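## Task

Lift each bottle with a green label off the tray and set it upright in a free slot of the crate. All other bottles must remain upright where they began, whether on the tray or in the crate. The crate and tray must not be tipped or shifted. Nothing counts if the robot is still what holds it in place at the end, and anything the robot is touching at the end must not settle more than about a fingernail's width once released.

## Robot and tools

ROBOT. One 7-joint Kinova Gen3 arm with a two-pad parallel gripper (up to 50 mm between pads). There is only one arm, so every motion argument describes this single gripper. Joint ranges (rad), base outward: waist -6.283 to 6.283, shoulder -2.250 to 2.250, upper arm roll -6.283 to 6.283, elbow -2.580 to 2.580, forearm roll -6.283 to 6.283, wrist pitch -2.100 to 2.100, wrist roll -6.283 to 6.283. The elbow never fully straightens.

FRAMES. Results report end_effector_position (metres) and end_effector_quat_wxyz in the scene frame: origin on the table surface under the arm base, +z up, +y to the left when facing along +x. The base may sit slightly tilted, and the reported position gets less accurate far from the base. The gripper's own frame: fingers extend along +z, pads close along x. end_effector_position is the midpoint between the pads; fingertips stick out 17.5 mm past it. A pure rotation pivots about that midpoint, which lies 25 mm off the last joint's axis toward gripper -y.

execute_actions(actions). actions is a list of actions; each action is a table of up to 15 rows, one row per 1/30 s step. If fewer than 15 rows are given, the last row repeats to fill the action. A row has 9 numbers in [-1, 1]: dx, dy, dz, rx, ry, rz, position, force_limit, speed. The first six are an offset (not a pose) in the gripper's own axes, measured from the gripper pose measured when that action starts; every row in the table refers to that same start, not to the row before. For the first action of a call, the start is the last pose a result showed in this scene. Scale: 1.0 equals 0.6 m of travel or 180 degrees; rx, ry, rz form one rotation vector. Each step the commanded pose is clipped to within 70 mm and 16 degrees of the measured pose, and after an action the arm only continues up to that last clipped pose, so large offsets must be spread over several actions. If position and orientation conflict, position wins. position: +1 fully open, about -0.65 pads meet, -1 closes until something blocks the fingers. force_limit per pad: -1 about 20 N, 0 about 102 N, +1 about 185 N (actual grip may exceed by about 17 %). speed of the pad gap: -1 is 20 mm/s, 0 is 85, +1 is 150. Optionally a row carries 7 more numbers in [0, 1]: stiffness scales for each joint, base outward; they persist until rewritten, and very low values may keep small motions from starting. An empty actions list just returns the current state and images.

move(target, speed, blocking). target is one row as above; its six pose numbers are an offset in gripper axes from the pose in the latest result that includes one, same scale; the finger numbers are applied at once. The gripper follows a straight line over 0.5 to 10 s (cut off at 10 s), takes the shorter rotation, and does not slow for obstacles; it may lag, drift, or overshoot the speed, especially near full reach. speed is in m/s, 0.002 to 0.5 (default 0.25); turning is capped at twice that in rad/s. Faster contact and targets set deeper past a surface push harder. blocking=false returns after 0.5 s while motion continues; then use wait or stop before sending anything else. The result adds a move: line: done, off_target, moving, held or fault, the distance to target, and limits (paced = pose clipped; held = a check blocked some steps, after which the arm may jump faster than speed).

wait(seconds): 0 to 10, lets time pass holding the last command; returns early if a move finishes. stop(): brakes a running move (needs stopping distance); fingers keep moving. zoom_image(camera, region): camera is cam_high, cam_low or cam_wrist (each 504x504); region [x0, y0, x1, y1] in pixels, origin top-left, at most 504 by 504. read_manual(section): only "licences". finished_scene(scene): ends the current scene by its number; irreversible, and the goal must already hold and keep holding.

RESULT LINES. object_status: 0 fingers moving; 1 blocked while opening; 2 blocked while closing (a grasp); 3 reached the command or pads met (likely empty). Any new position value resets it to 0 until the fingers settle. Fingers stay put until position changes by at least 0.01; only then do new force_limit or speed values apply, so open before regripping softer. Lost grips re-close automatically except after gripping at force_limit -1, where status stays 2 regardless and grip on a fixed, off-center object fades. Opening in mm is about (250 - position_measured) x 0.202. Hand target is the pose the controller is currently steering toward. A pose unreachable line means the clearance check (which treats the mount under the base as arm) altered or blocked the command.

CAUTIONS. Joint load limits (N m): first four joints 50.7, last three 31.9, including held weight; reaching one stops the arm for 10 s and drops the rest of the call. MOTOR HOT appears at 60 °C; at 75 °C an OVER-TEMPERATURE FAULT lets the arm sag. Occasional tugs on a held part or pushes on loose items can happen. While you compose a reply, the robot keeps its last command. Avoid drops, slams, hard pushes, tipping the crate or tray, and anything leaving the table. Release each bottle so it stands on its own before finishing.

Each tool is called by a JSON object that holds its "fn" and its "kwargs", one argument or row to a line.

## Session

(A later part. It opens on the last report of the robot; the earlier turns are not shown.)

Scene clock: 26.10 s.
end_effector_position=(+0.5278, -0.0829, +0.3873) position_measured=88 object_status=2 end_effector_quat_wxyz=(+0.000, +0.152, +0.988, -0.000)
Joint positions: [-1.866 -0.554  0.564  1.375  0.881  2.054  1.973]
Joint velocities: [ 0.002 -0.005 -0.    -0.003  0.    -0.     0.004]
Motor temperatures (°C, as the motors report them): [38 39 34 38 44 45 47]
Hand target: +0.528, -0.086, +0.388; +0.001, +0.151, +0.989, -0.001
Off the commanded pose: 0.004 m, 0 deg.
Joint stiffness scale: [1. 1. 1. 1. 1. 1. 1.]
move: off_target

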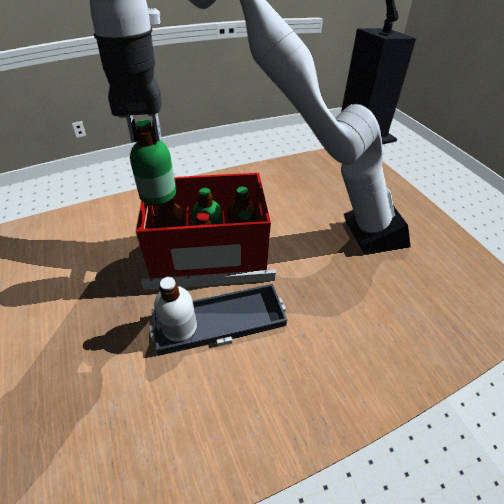

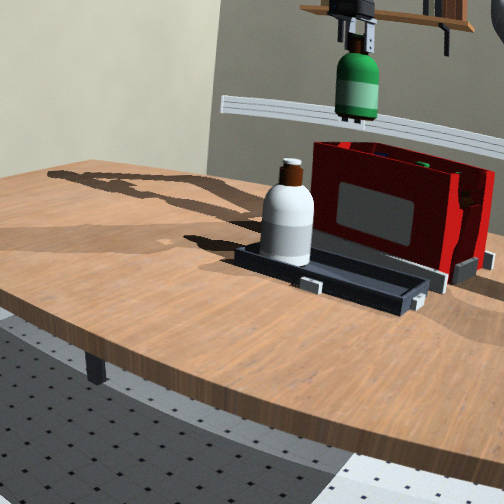

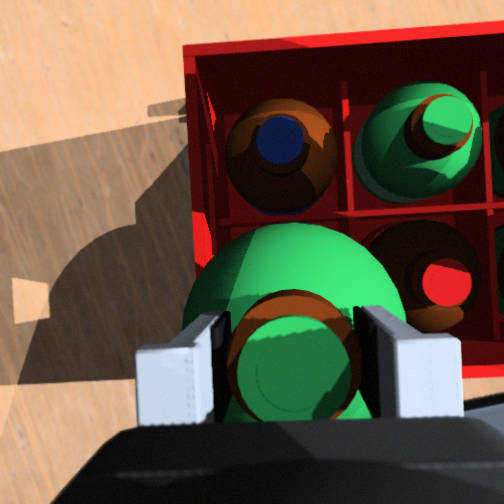

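Slot predicted at about (288,293); aligned.

{"fn": "move", "kwargs": {
  "target": [0,-0.003,0.19,0,0,0,-1,-0.5,0],
  "speed": 0.1
}}

{"fn": "move", "kwargs": {
  "target": [0,0,0.165,0,0,0,-1,-0.5,0],
  "speed": 0.07
}}

Scene clock: 27.87 s.
end_effector_position=(+0.5262, -0.0835, +0.2753) position_measured=88 object_status=2 end_effector_quat_wxyz=(-0.001, +0.147, +0.989, +0.000)
Joint positions: [-1.875 -0.67   0.73   1.676  0.921  1.797  1.914]
Joint velocities: [-0.     0.     0.001  0.002  0.    -0.006 -0.   ]
Motor temperatures (°C, as the motors report them): [38 39 34 38 44 45 47]
Hand target: +0.527, -0.085, +0.273; +0.000, +0.152, +0.988, -0.000
Off the commanded pose: 0.003 m, 1 deg.
Joint stiffness scale: [1. 1. 1. 1. 1. 1. 1.]
move: done

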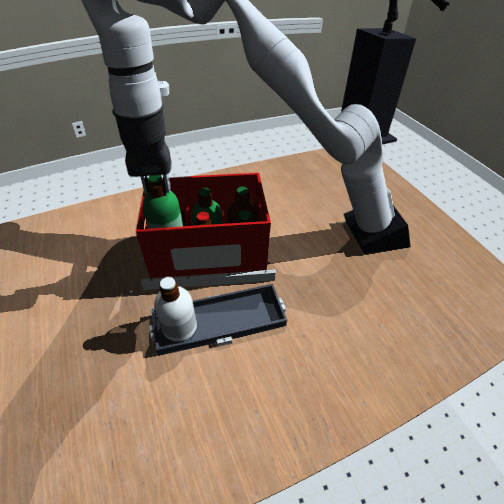

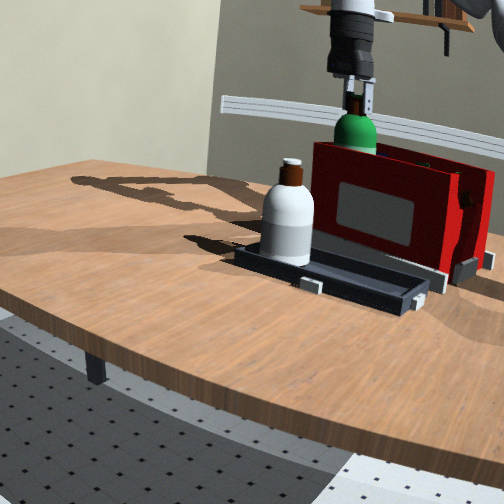

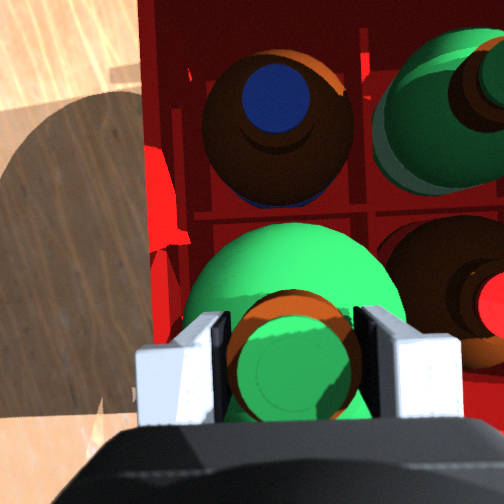

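Scene clock: 29.63 s.
end_effector_position=(+0.5252, -0.0837, +0.1783) position_measured=88 object_status=2 end_effector_quat_wxyz=(-0.003, +0.144, +0.990, -0.000)
Joint positions: [-1.921 -0.736  0.945  1.861  1.016  1.572  1.878]
Joint velocities: [ 0.    -0.     0.004  0.002 -0.    -0.01   0.001]
Motor temperatures (°C, as the motors report them): [38 39 34 38 44 45 47]
Hand target: +0.526, -0.084, +0.176; -0.002, +0.147, +0.989, +0.000
Off the commanded pose: 0.002 m, 0 deg.
Joint stiffness scale: [1. 1. 1. 1. 1. 1. 1.]
move: done

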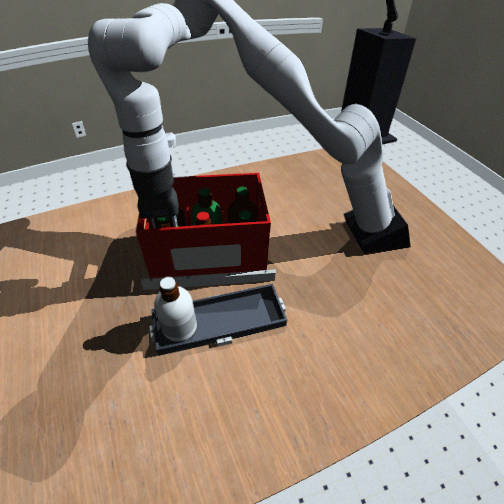

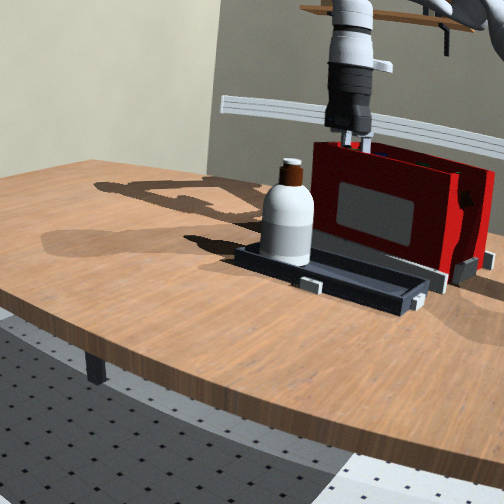

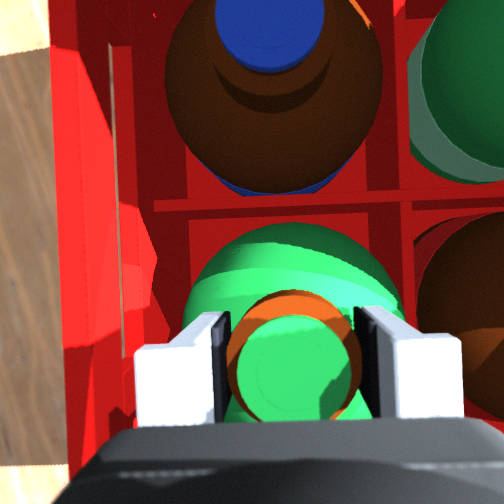

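{"fn": "execute_actions", "kwargs": {
  "actions": [
    [[-0.004,0,0.017,0,0,0,-1,-0.5,0]],
    [[0,0,0,0,0,0,0.9,-0.5,0]],
    [[0,0,-0.1,0,0,0,0.9,-0.5,0]]
  ]
}}

{"fn": "finished_scene", "kwargs": {
  "scene": 1
}}

Scene clock: 31.67 s.
end_effector_position=(+0.5272, -0.0844, +0.2282) position_measured=18 object_status=3 end_effector_quat_wxyz=(-0.004, +0.148, +0.989, -0.001)
Joint positions: [-1.888 -0.697  0.838  1.765  0.954  1.681  1.905]
Joint velocities: [-0.     0.001 -0.005 -0.006 -0.     0.015  0.001]
Motor temperatures (°C, as the motors report them): [38 39 34 38 44 45 47]
Hand target: +0.527, -0.085, +0.230; -0.005, +0.144, +0.990, -0.002
Off the commanded pose: 0.002 m, 0 deg.
Joint stiffness scale: [1. 1. 1. 1. 1. 1. 1.]

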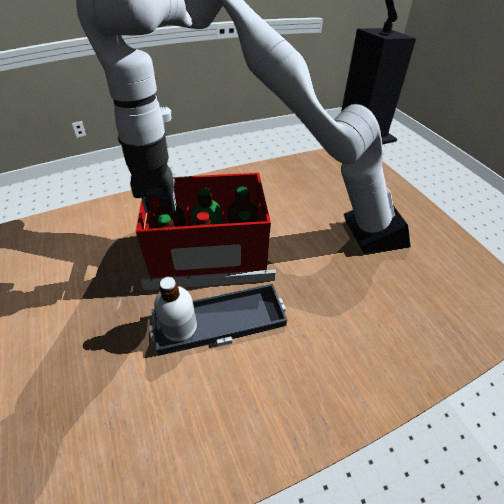

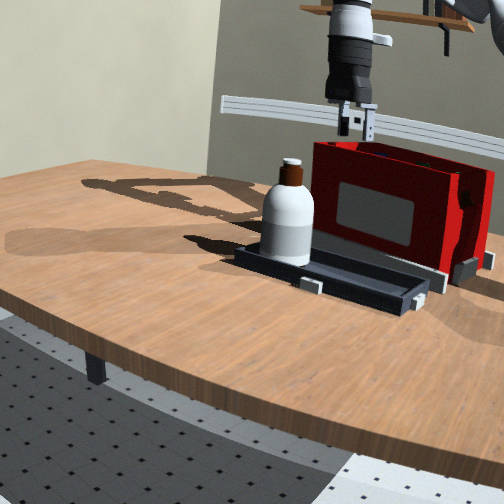

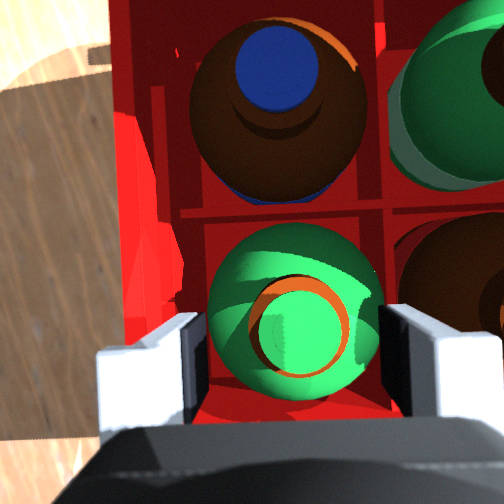

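The scene is finished: the task was done.


## Next scene

Lift each bottle with a white label off the tray and set it upright in a free slot of the crate. All other bottles must remain upright where they began, whether on the tray or in the crate. The crate and tray must not be tipped or shifted. Nothing counts if the robot is still what holds it in place at the end, and anything the robot is touching at the end must not settle more than about a fingernail's width once released.

{"fn": "execute_actions", "kwargs": {
  "actions": []
}}

Scene clock: 0.00 s.
end_effector_position=(+0.2185, -0.3675, +0.2225) position_measured=3 object_status=3 end_effector_quat_wxyz=(+0.150, +0.521, +0.828, -0.144)
Joint positions: [ 0.583 -0.38   0.668  2.371 -0.272  0.42   3.438]
Joint velocities: [ 0.001 -0.001  0.     0.     0.     0.001 -0.   ]
Motor temperatures (°C, as the motors report them): [38 39 34 38 44 45 47]
Hand target: +0.218, -0.367, +0.222; +0.150, +0.521, +0.828, -0.144
Joint stiffness scale: [1. 1. 1. 1. 1. 1. 1.]

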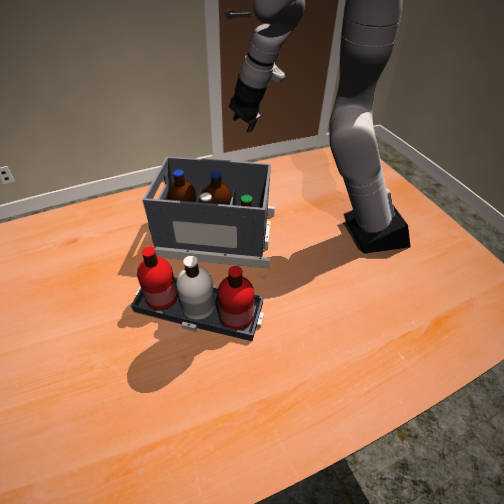

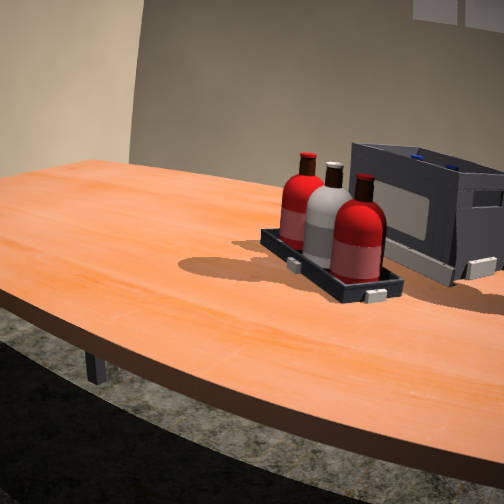

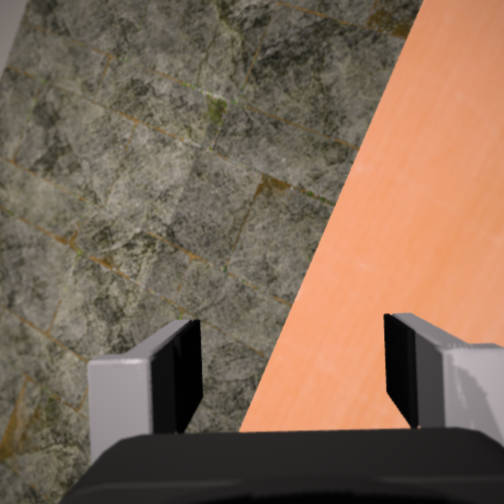

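{"fn": "move", "kwargs": {
  "target": [0.233,0.68,-0.53,-0.07,0.116,-0.213,1,-0.5,0]
}}

Scene clock: 3.27 s.
end_effector_position=(+0.4982, +0.0447, +0.4224) position_measured=3 object_status=3 end_effector_quat_wxyz=(+0.001, +0.217, +0.976, +0.001)
Joint positions: [ 0.947 -0.432 -0.869  1.274 -0.253  1.67   2.668]
Joint velocities: [ 0.015 -0.    -0.    -0.    -0.     0.002 -0.001]
Motor temperatures (°C, as the motors report them): [38 39 34 38 44 45 47]
Hand target: +0.497, +0.044, +0.423; -0.002, +0.219, +0.976, -0.000
Off the commanded pose: 0.003 m, 0 deg.
Joint stiffness scale: [1. 1. 1. 1. 1. 1. 1.]
move: done

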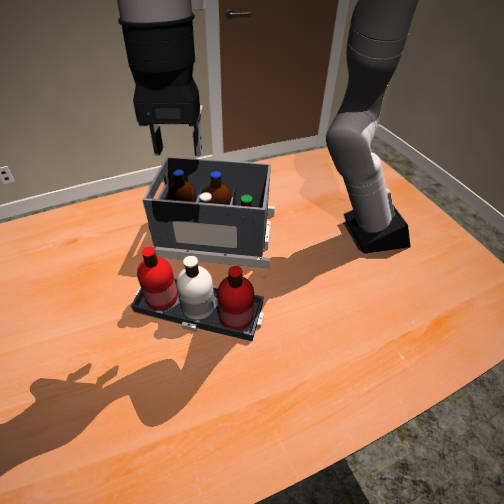

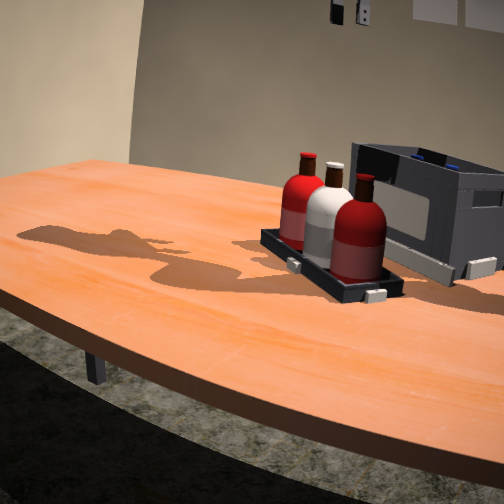

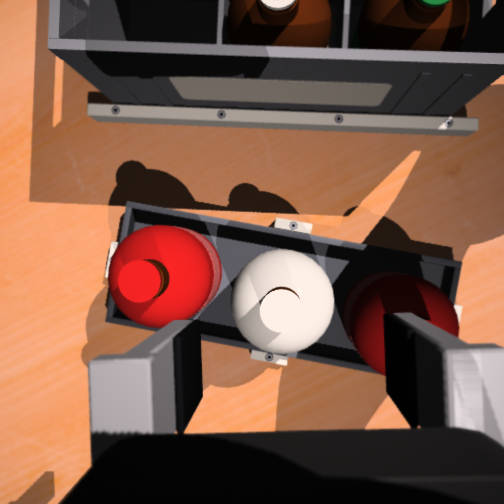

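{"fn": "move", "kwargs": {
  "target": [-0.008,0.012,0.31,0,0,0,1,-0.5,0]
}}

Scene clock: 4.97 s.
end_effector_position=(+0.5056, +0.0486, +0.2378) position_measured=3 object_status=3 end_effector_quat_wxyz=(+0.000, +0.217, +0.976, +0.000)
Joint positions: [ 1.16  -0.382 -1.211  1.731 -0.239  1.098  2.659]
Joint velocities: [ 0.01   0.    -0.001  0.     0.     0.    -0.   ]
Motor temperatures (°C, as the motors report them): [38 39 34 38 44 45 47]
Hand target: +0.506, +0.049, +0.237; +0.001, +0.218, +0.976, +0.001
Off the commanded pose: 0.002 m, 0 deg.
Joint stiffness scale: [1. 1. 1. 1. 1. 1. 1.]
move: done

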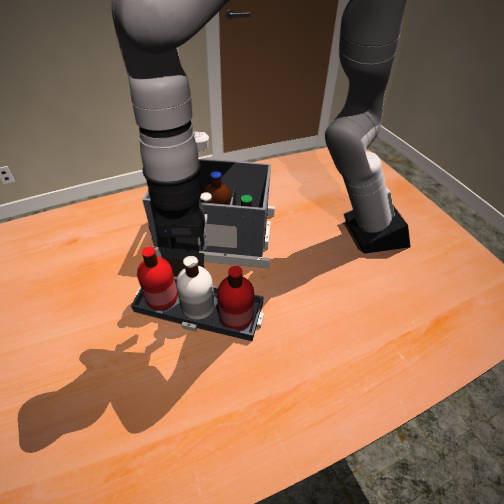

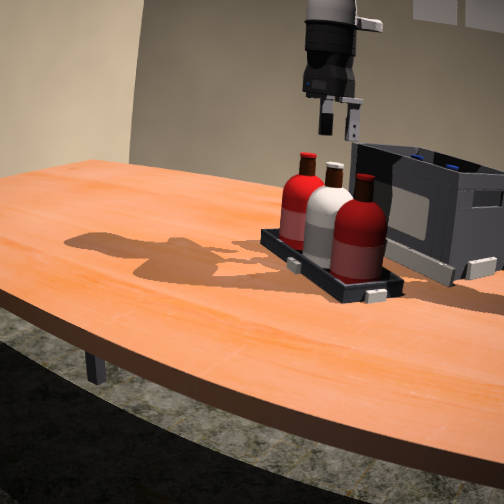

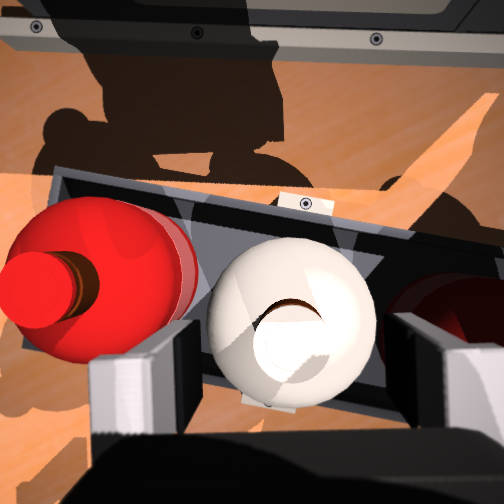

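{"fn": "move", "kwargs": {
  "target": [0,0.002,0.117,0,0,0,1,-0.3,0],
  "speed": 0.12
}}

{"fn": "execute_actions", "kwargs": {
  "actions": [
    [[0,0,0,0,0,0,-1,-0.3,0]]
  ]
}}

{"fn": "move", "kwargs": {
  "target": [0,0,-0.375,0,0,0,-1,-0.3,0]
}}

{"fn": "move", "kwargs": {
  "target": [-0.142,-0.337,0,0,0,0,-1,-0.3,0],
  "speed": 0.18
}}

Scene clock: 6.57 s.
end_effector_position=(+0.5057, +0.0486, +0.1689) position_measured=3 object_status=3 end_effector_quat_wxyz=(+0.000, +0.217, +0.976, -0.002)
Joint positions: [ 1.411 -0.356 -1.494  1.844 -0.239  0.888  2.659]
Joint velocities: [ 0.007 -0.    -0.001 -0.     0.    -0.001  0.001]
Motor temperatures (°C, as the motors report them): [38 39 34 38 44 45 47]
Hand target: +0.506, +0.049, +0.168; +0.001, +0.217, +0.976, +0.000
Off the commanded pose: 0.002 m, 0 deg.
Joint stiffness scale: [1. 1. 1. 1. 1. 1. 1.]
move: done

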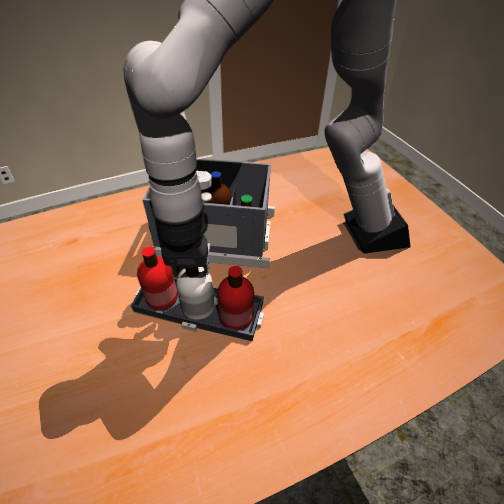

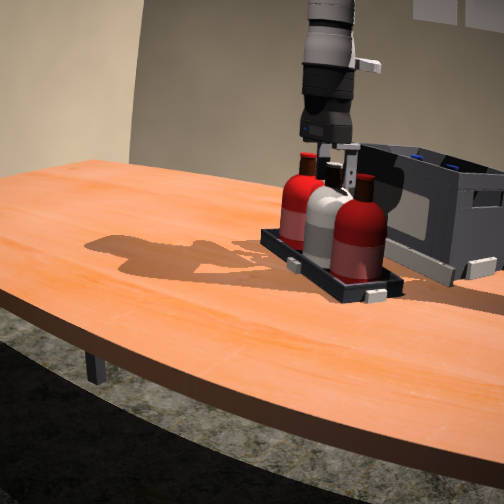

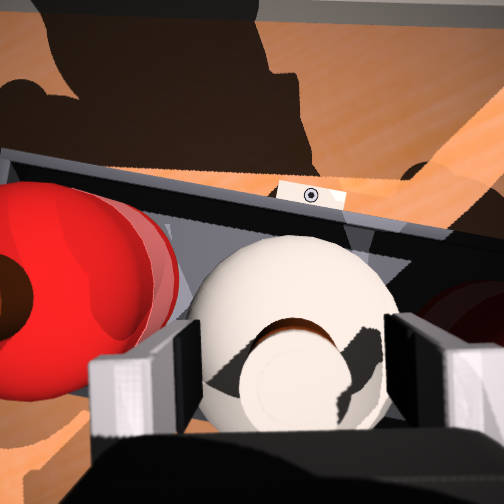

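Scene clock: 7.07 s.
end_effector_position=(+0.5057, +0.0486, +0.1689) position_measured=128 object_status=0 end_effector_quat_wxyz=(+0.000, +0.217, +0.976, -0.002)
Joint positions: [ 1.411 -0.356 -1.494  1.844 -0.239  0.888  2.659]
Joint velocities: [-0.001 -0.     0.     0.    -0.     0.     0.   ]
Motor temperatures (°C, as the motors report them): [38 39 34 38 44 45 47]
Hand target: +0.506, +0.049, +0.169; +0.000, +0.217, +0.976, -0.002
Off the commanded pose: 0.000 m, 0 deg.
Joint stiffness scale: [1. 1. 1. 1. 1. 1. 1.]

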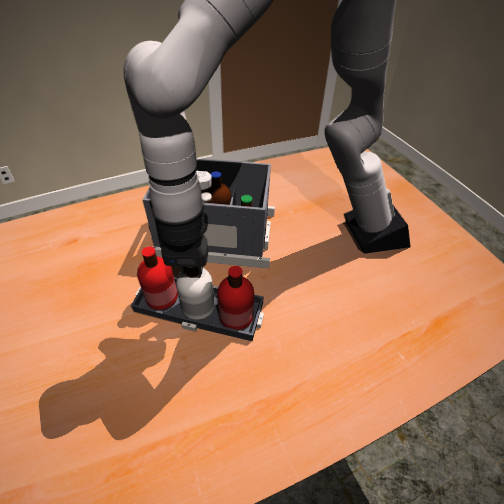

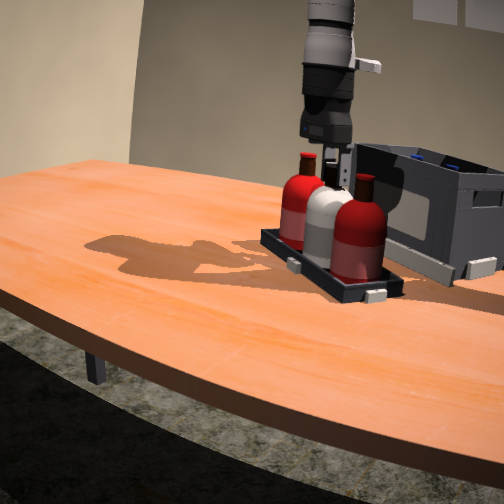

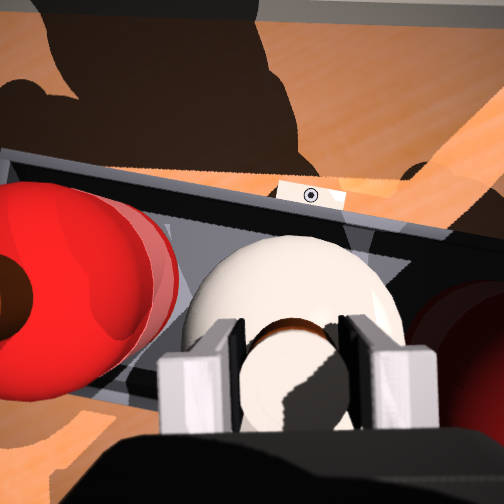

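Scene clock: 8.50 s.
end_effector_position=(+0.5071, +0.0489, +0.3927) position_measured=128 object_status=2 end_effector_quat_wxyz=(+0.002, +0.216, +0.976, -0.004)
Joint positions: [ 1.    -0.432 -0.942  1.34  -0.25   1.583  2.666]
Joint velocities: [-0.004  0.001 -0.    -0.001 -0.     0.001  0.001]
Motor temperatures (°C, as the motors report them): [38 39 34 38 44 45 47]
Hand target: +0.506, +0.050, +0.394; -0.000, +0.216, +0.976, -0.002
Off the commanded pose: 0.002 m, 0 deg.
Joint stiffness scale: [1. 1. 1. 1. 1. 1. 1.]
move: done

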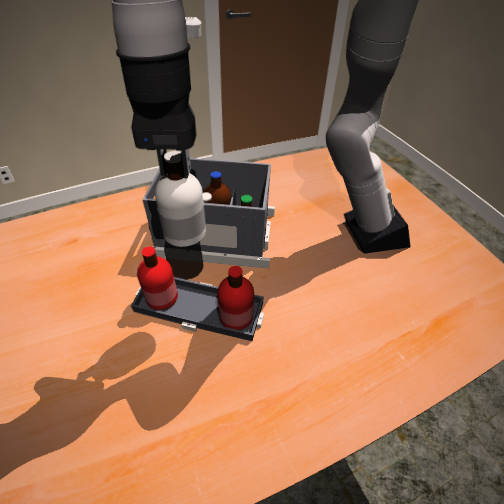

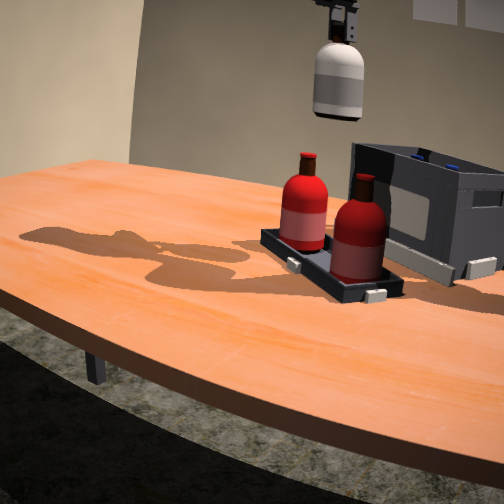

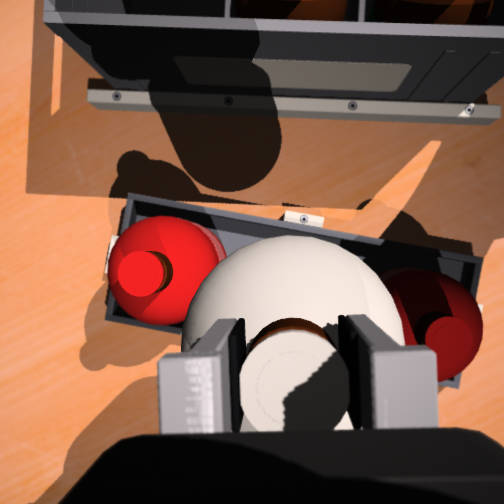

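Scene clock: 10.17 s.
end_effector_position=(+0.5001, -0.1676, +0.3949) position_measured=128 object_status=2 end_effector_quat_wxyz=(+0.003, +0.219, +0.976, -0.003)
Joint positions: [ 0.921 -0.27  -0.38   1.357 -0.235  1.577  3.178]
Joint velocities: [ 0.     0.007  0.    -0.002 -0.     0.001  0.001]
Motor temperatures (°C, as the motors report them): [38 39 34 38 44 45 47]
Hand target: +0.500, -0.170, +0.395; +0.003, +0.216, +0.976, -0.004
Off the commanded pose: 0.003 m, 0 deg.
Joint stiffness scale: [1. 1. 1. 1. 1. 1. 1.]
move: done

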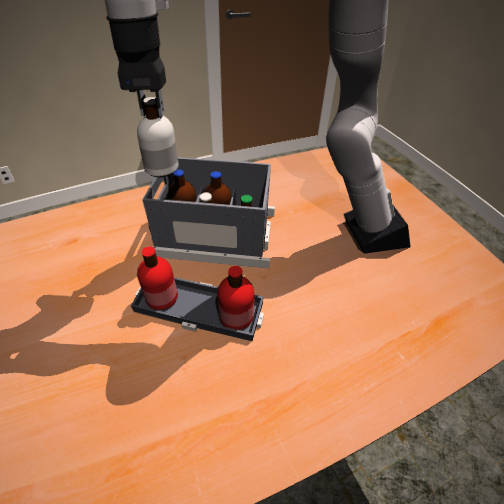

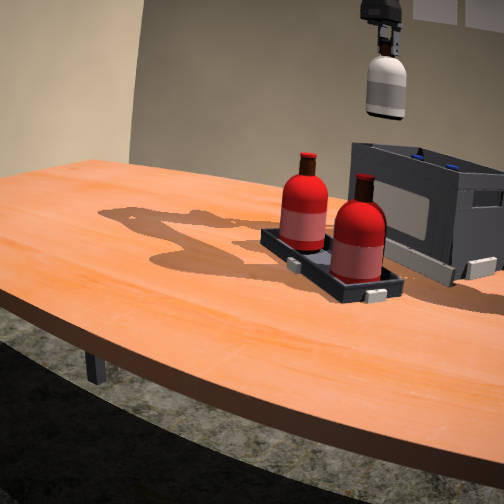

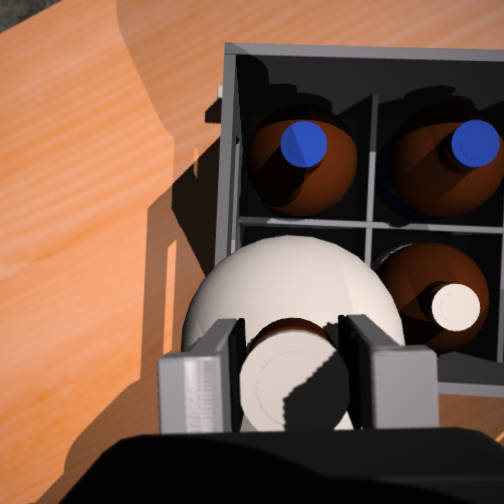

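{"fn": "execute_actions", "kwargs": {
  "actions": [
    [[0.014,-0.002,0,0,0,0,-1,-0.3,0]]
  ]
}}

{"fn": "move", "kwargs": {
  "target": [0,0,0.19,0,0,0,-1,-0.3,0],
  "speed": 0.1
}}

Scene clock: 11.17 s.
end_effector_position=(+0.4914, -0.1666, +0.3947) position_measured=128 object_status=2 end_effector_quat_wxyz=(+0.001, +0.222, +0.975, -0.005)
Joint positions: [ 0.919 -0.288 -0.364  1.38  -0.238  1.576  3.183]
Joint velocities: [-0.006 -0.003  0.003  0.001 -0.     0.    -0.   ]
Motor temperatures (°C, as the motors report them): [38 39 34 38 44 45 47]
Hand target: +0.492, -0.165, +0.395; +0.003, +0.219, +0.976, -0.003
Off the commanded pose: 0.002 m, 1 deg.
Joint stiffness scale: [1. 1. 1. 1. 1. 1. 1.]

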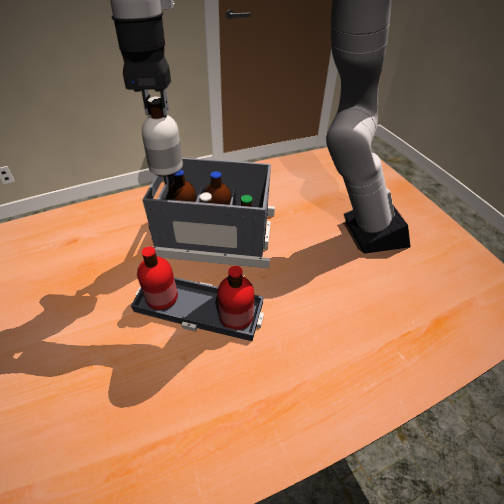

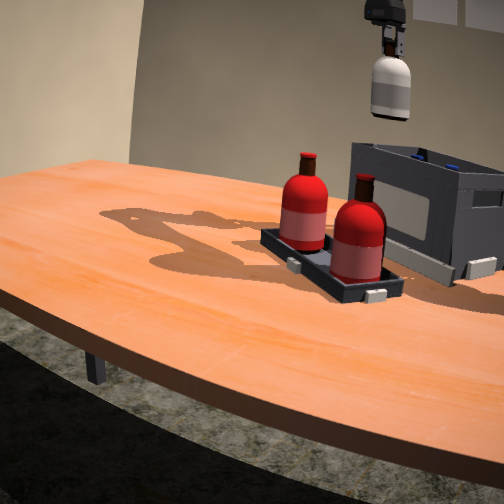

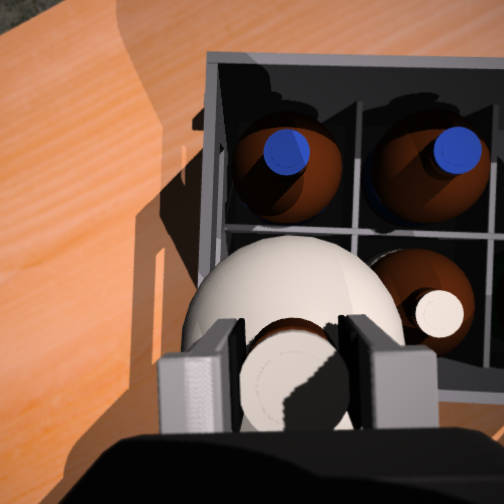

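Scene clock: 12.70 s.
end_effector_position=(+0.4916, -0.1660, +0.2827) position_measured=128 object_status=2 end_effector_quat_wxyz=(+0.001, +0.219, +0.976, -0.002)
Joint positions: [ 0.924 -0.243 -0.471  1.68  -0.219  1.221  3.168]
Joint velocities: [ 0.007  0.003 -0.004  0.001 -0.    -0.001  0.   ]
Motor temperatures (°C, as the motors report them): [38 39 34 38 44 45 47]
Hand target: +0.491, -0.168, +0.281; +0.001, +0.223, +0.975, -0.005
Off the commanded pose: 0.003 m, 0 deg.
Joint stiffness scale: [1. 1. 1. 1. 1. 1. 1.]
move: done

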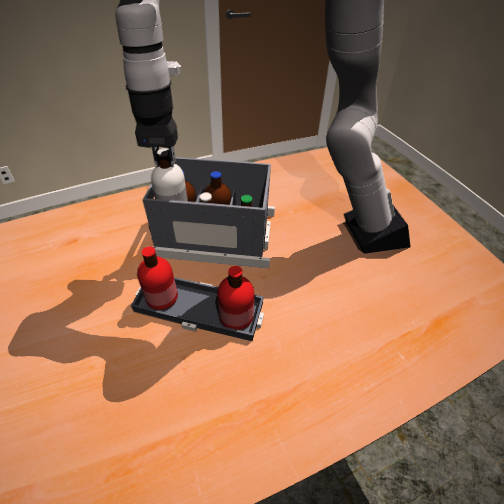

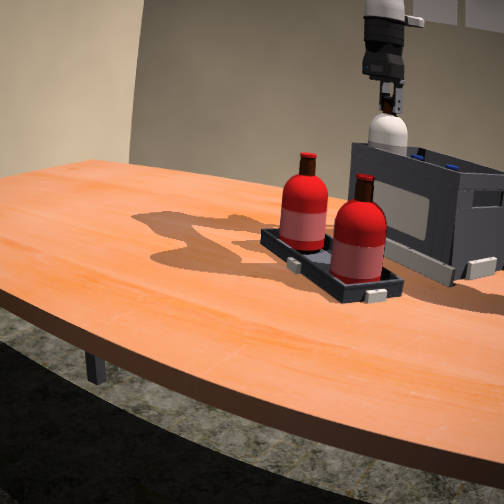

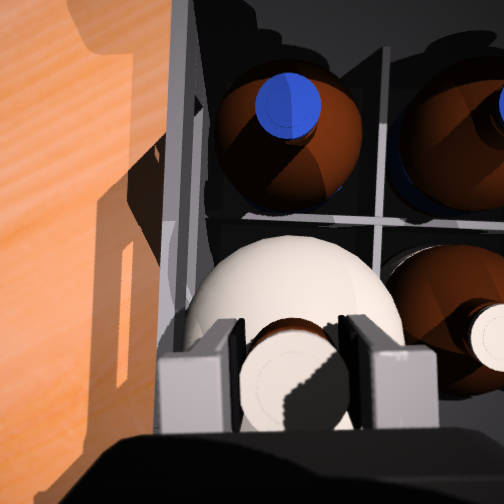

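{"fn": "move", "kwargs": {
  "target": [-0.002,-0.002,0.186,0,0,0,-1,-0.3,0],
  "speed": 0.07
}}

{"fn": "execute_actions", "kwargs": {
  "actions": [
    [[0,0,0,0,0,0,0.7,-0.3,0]],
    [[0,0,-0.1,0,0,0,0.7,-0.3,0]]
  ]
}}

Scene clock: 14.93 s.
end_effector_position=(+0.4921, -0.1686, +0.1729) position_measured=128 object_status=2 end_effector_quat_wxyz=(+0.001, +0.219, +0.976, -0.002)
Joint positions: [ 0.925 -0.088 -0.61   1.88  -0.114  0.868  3.06 ]
Joint velocities: [-0.     0.005 -0.    -0.     0.001 -0.001  0.   ]
Motor temperatures (°C, as the motors report them): [38 39 34 38 44 45 47]
Hand target: +0.492, -0.169, +0.171; +0.001, +0.220, +0.976, -0.003
Off the commanded pose: 0.002 m, 0 deg.
Joint stiffness scale: [1. 1. 1. 1. 1. 1. 1.]
move: done

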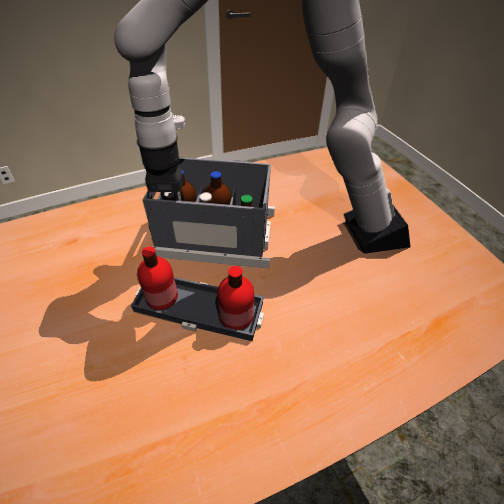

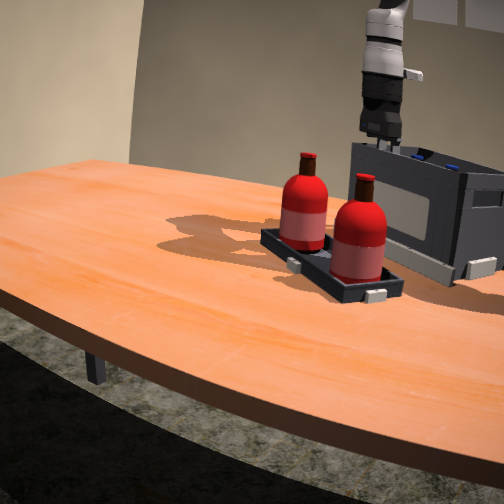

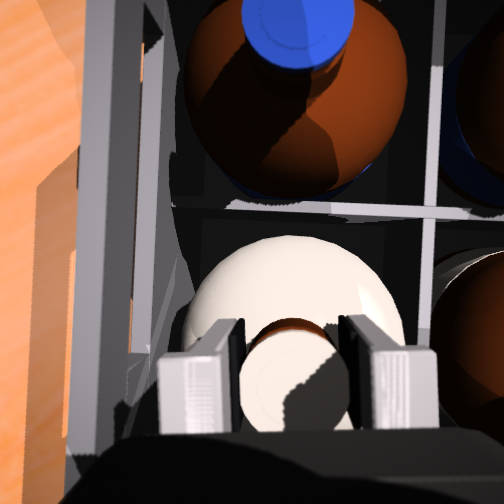

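Scene clock: 15.93 s.
end_effector_position=(+0.4915, -0.1696, +0.2303) position_measured=48 object_status=3 end_effector_quat_wxyz=(+0.000, +0.221, +0.975, -0.003)
Joint positions: [ 0.934 -0.18  -0.537  1.783 -0.184  1.056  3.133]
Joint velocities: [-0.001 -0.02   0.009 -0.009 -0.     0.008 -0.   ]
Motor temperatures (°C, as the motors report them): [38 39 34 38 44 45 47]
Hand target: +0.492, -0.168, +0.233; +0.001, +0.219, +0.976, -0.002
Off the commanded pose: 0.003 m, 0 deg.
Joint stiffness scale: [1. 1. 1. 1. 1. 1. 1.]

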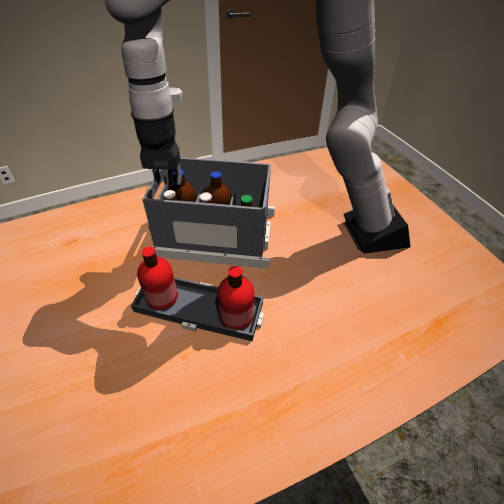

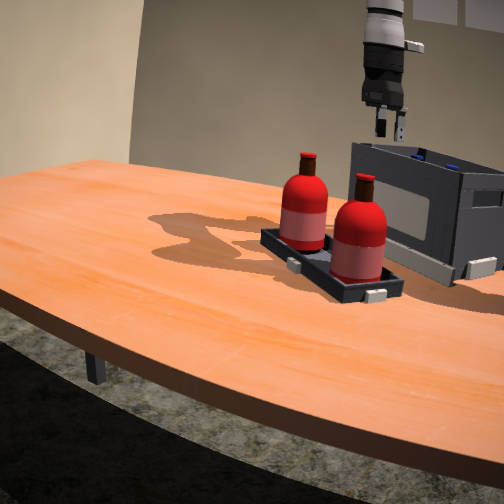

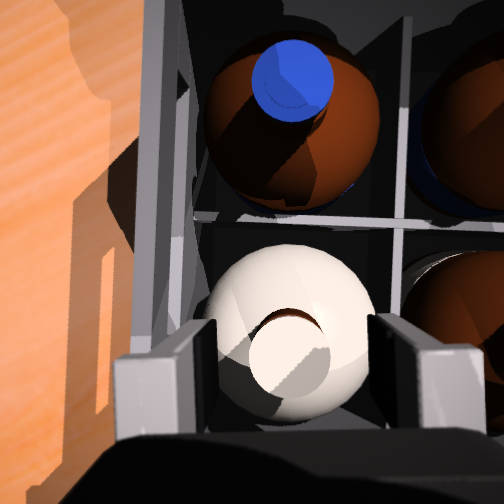

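{"fn": "finished_scene", "kwargs": {
  "scene": 2
}}

The scene is finished: the task was done.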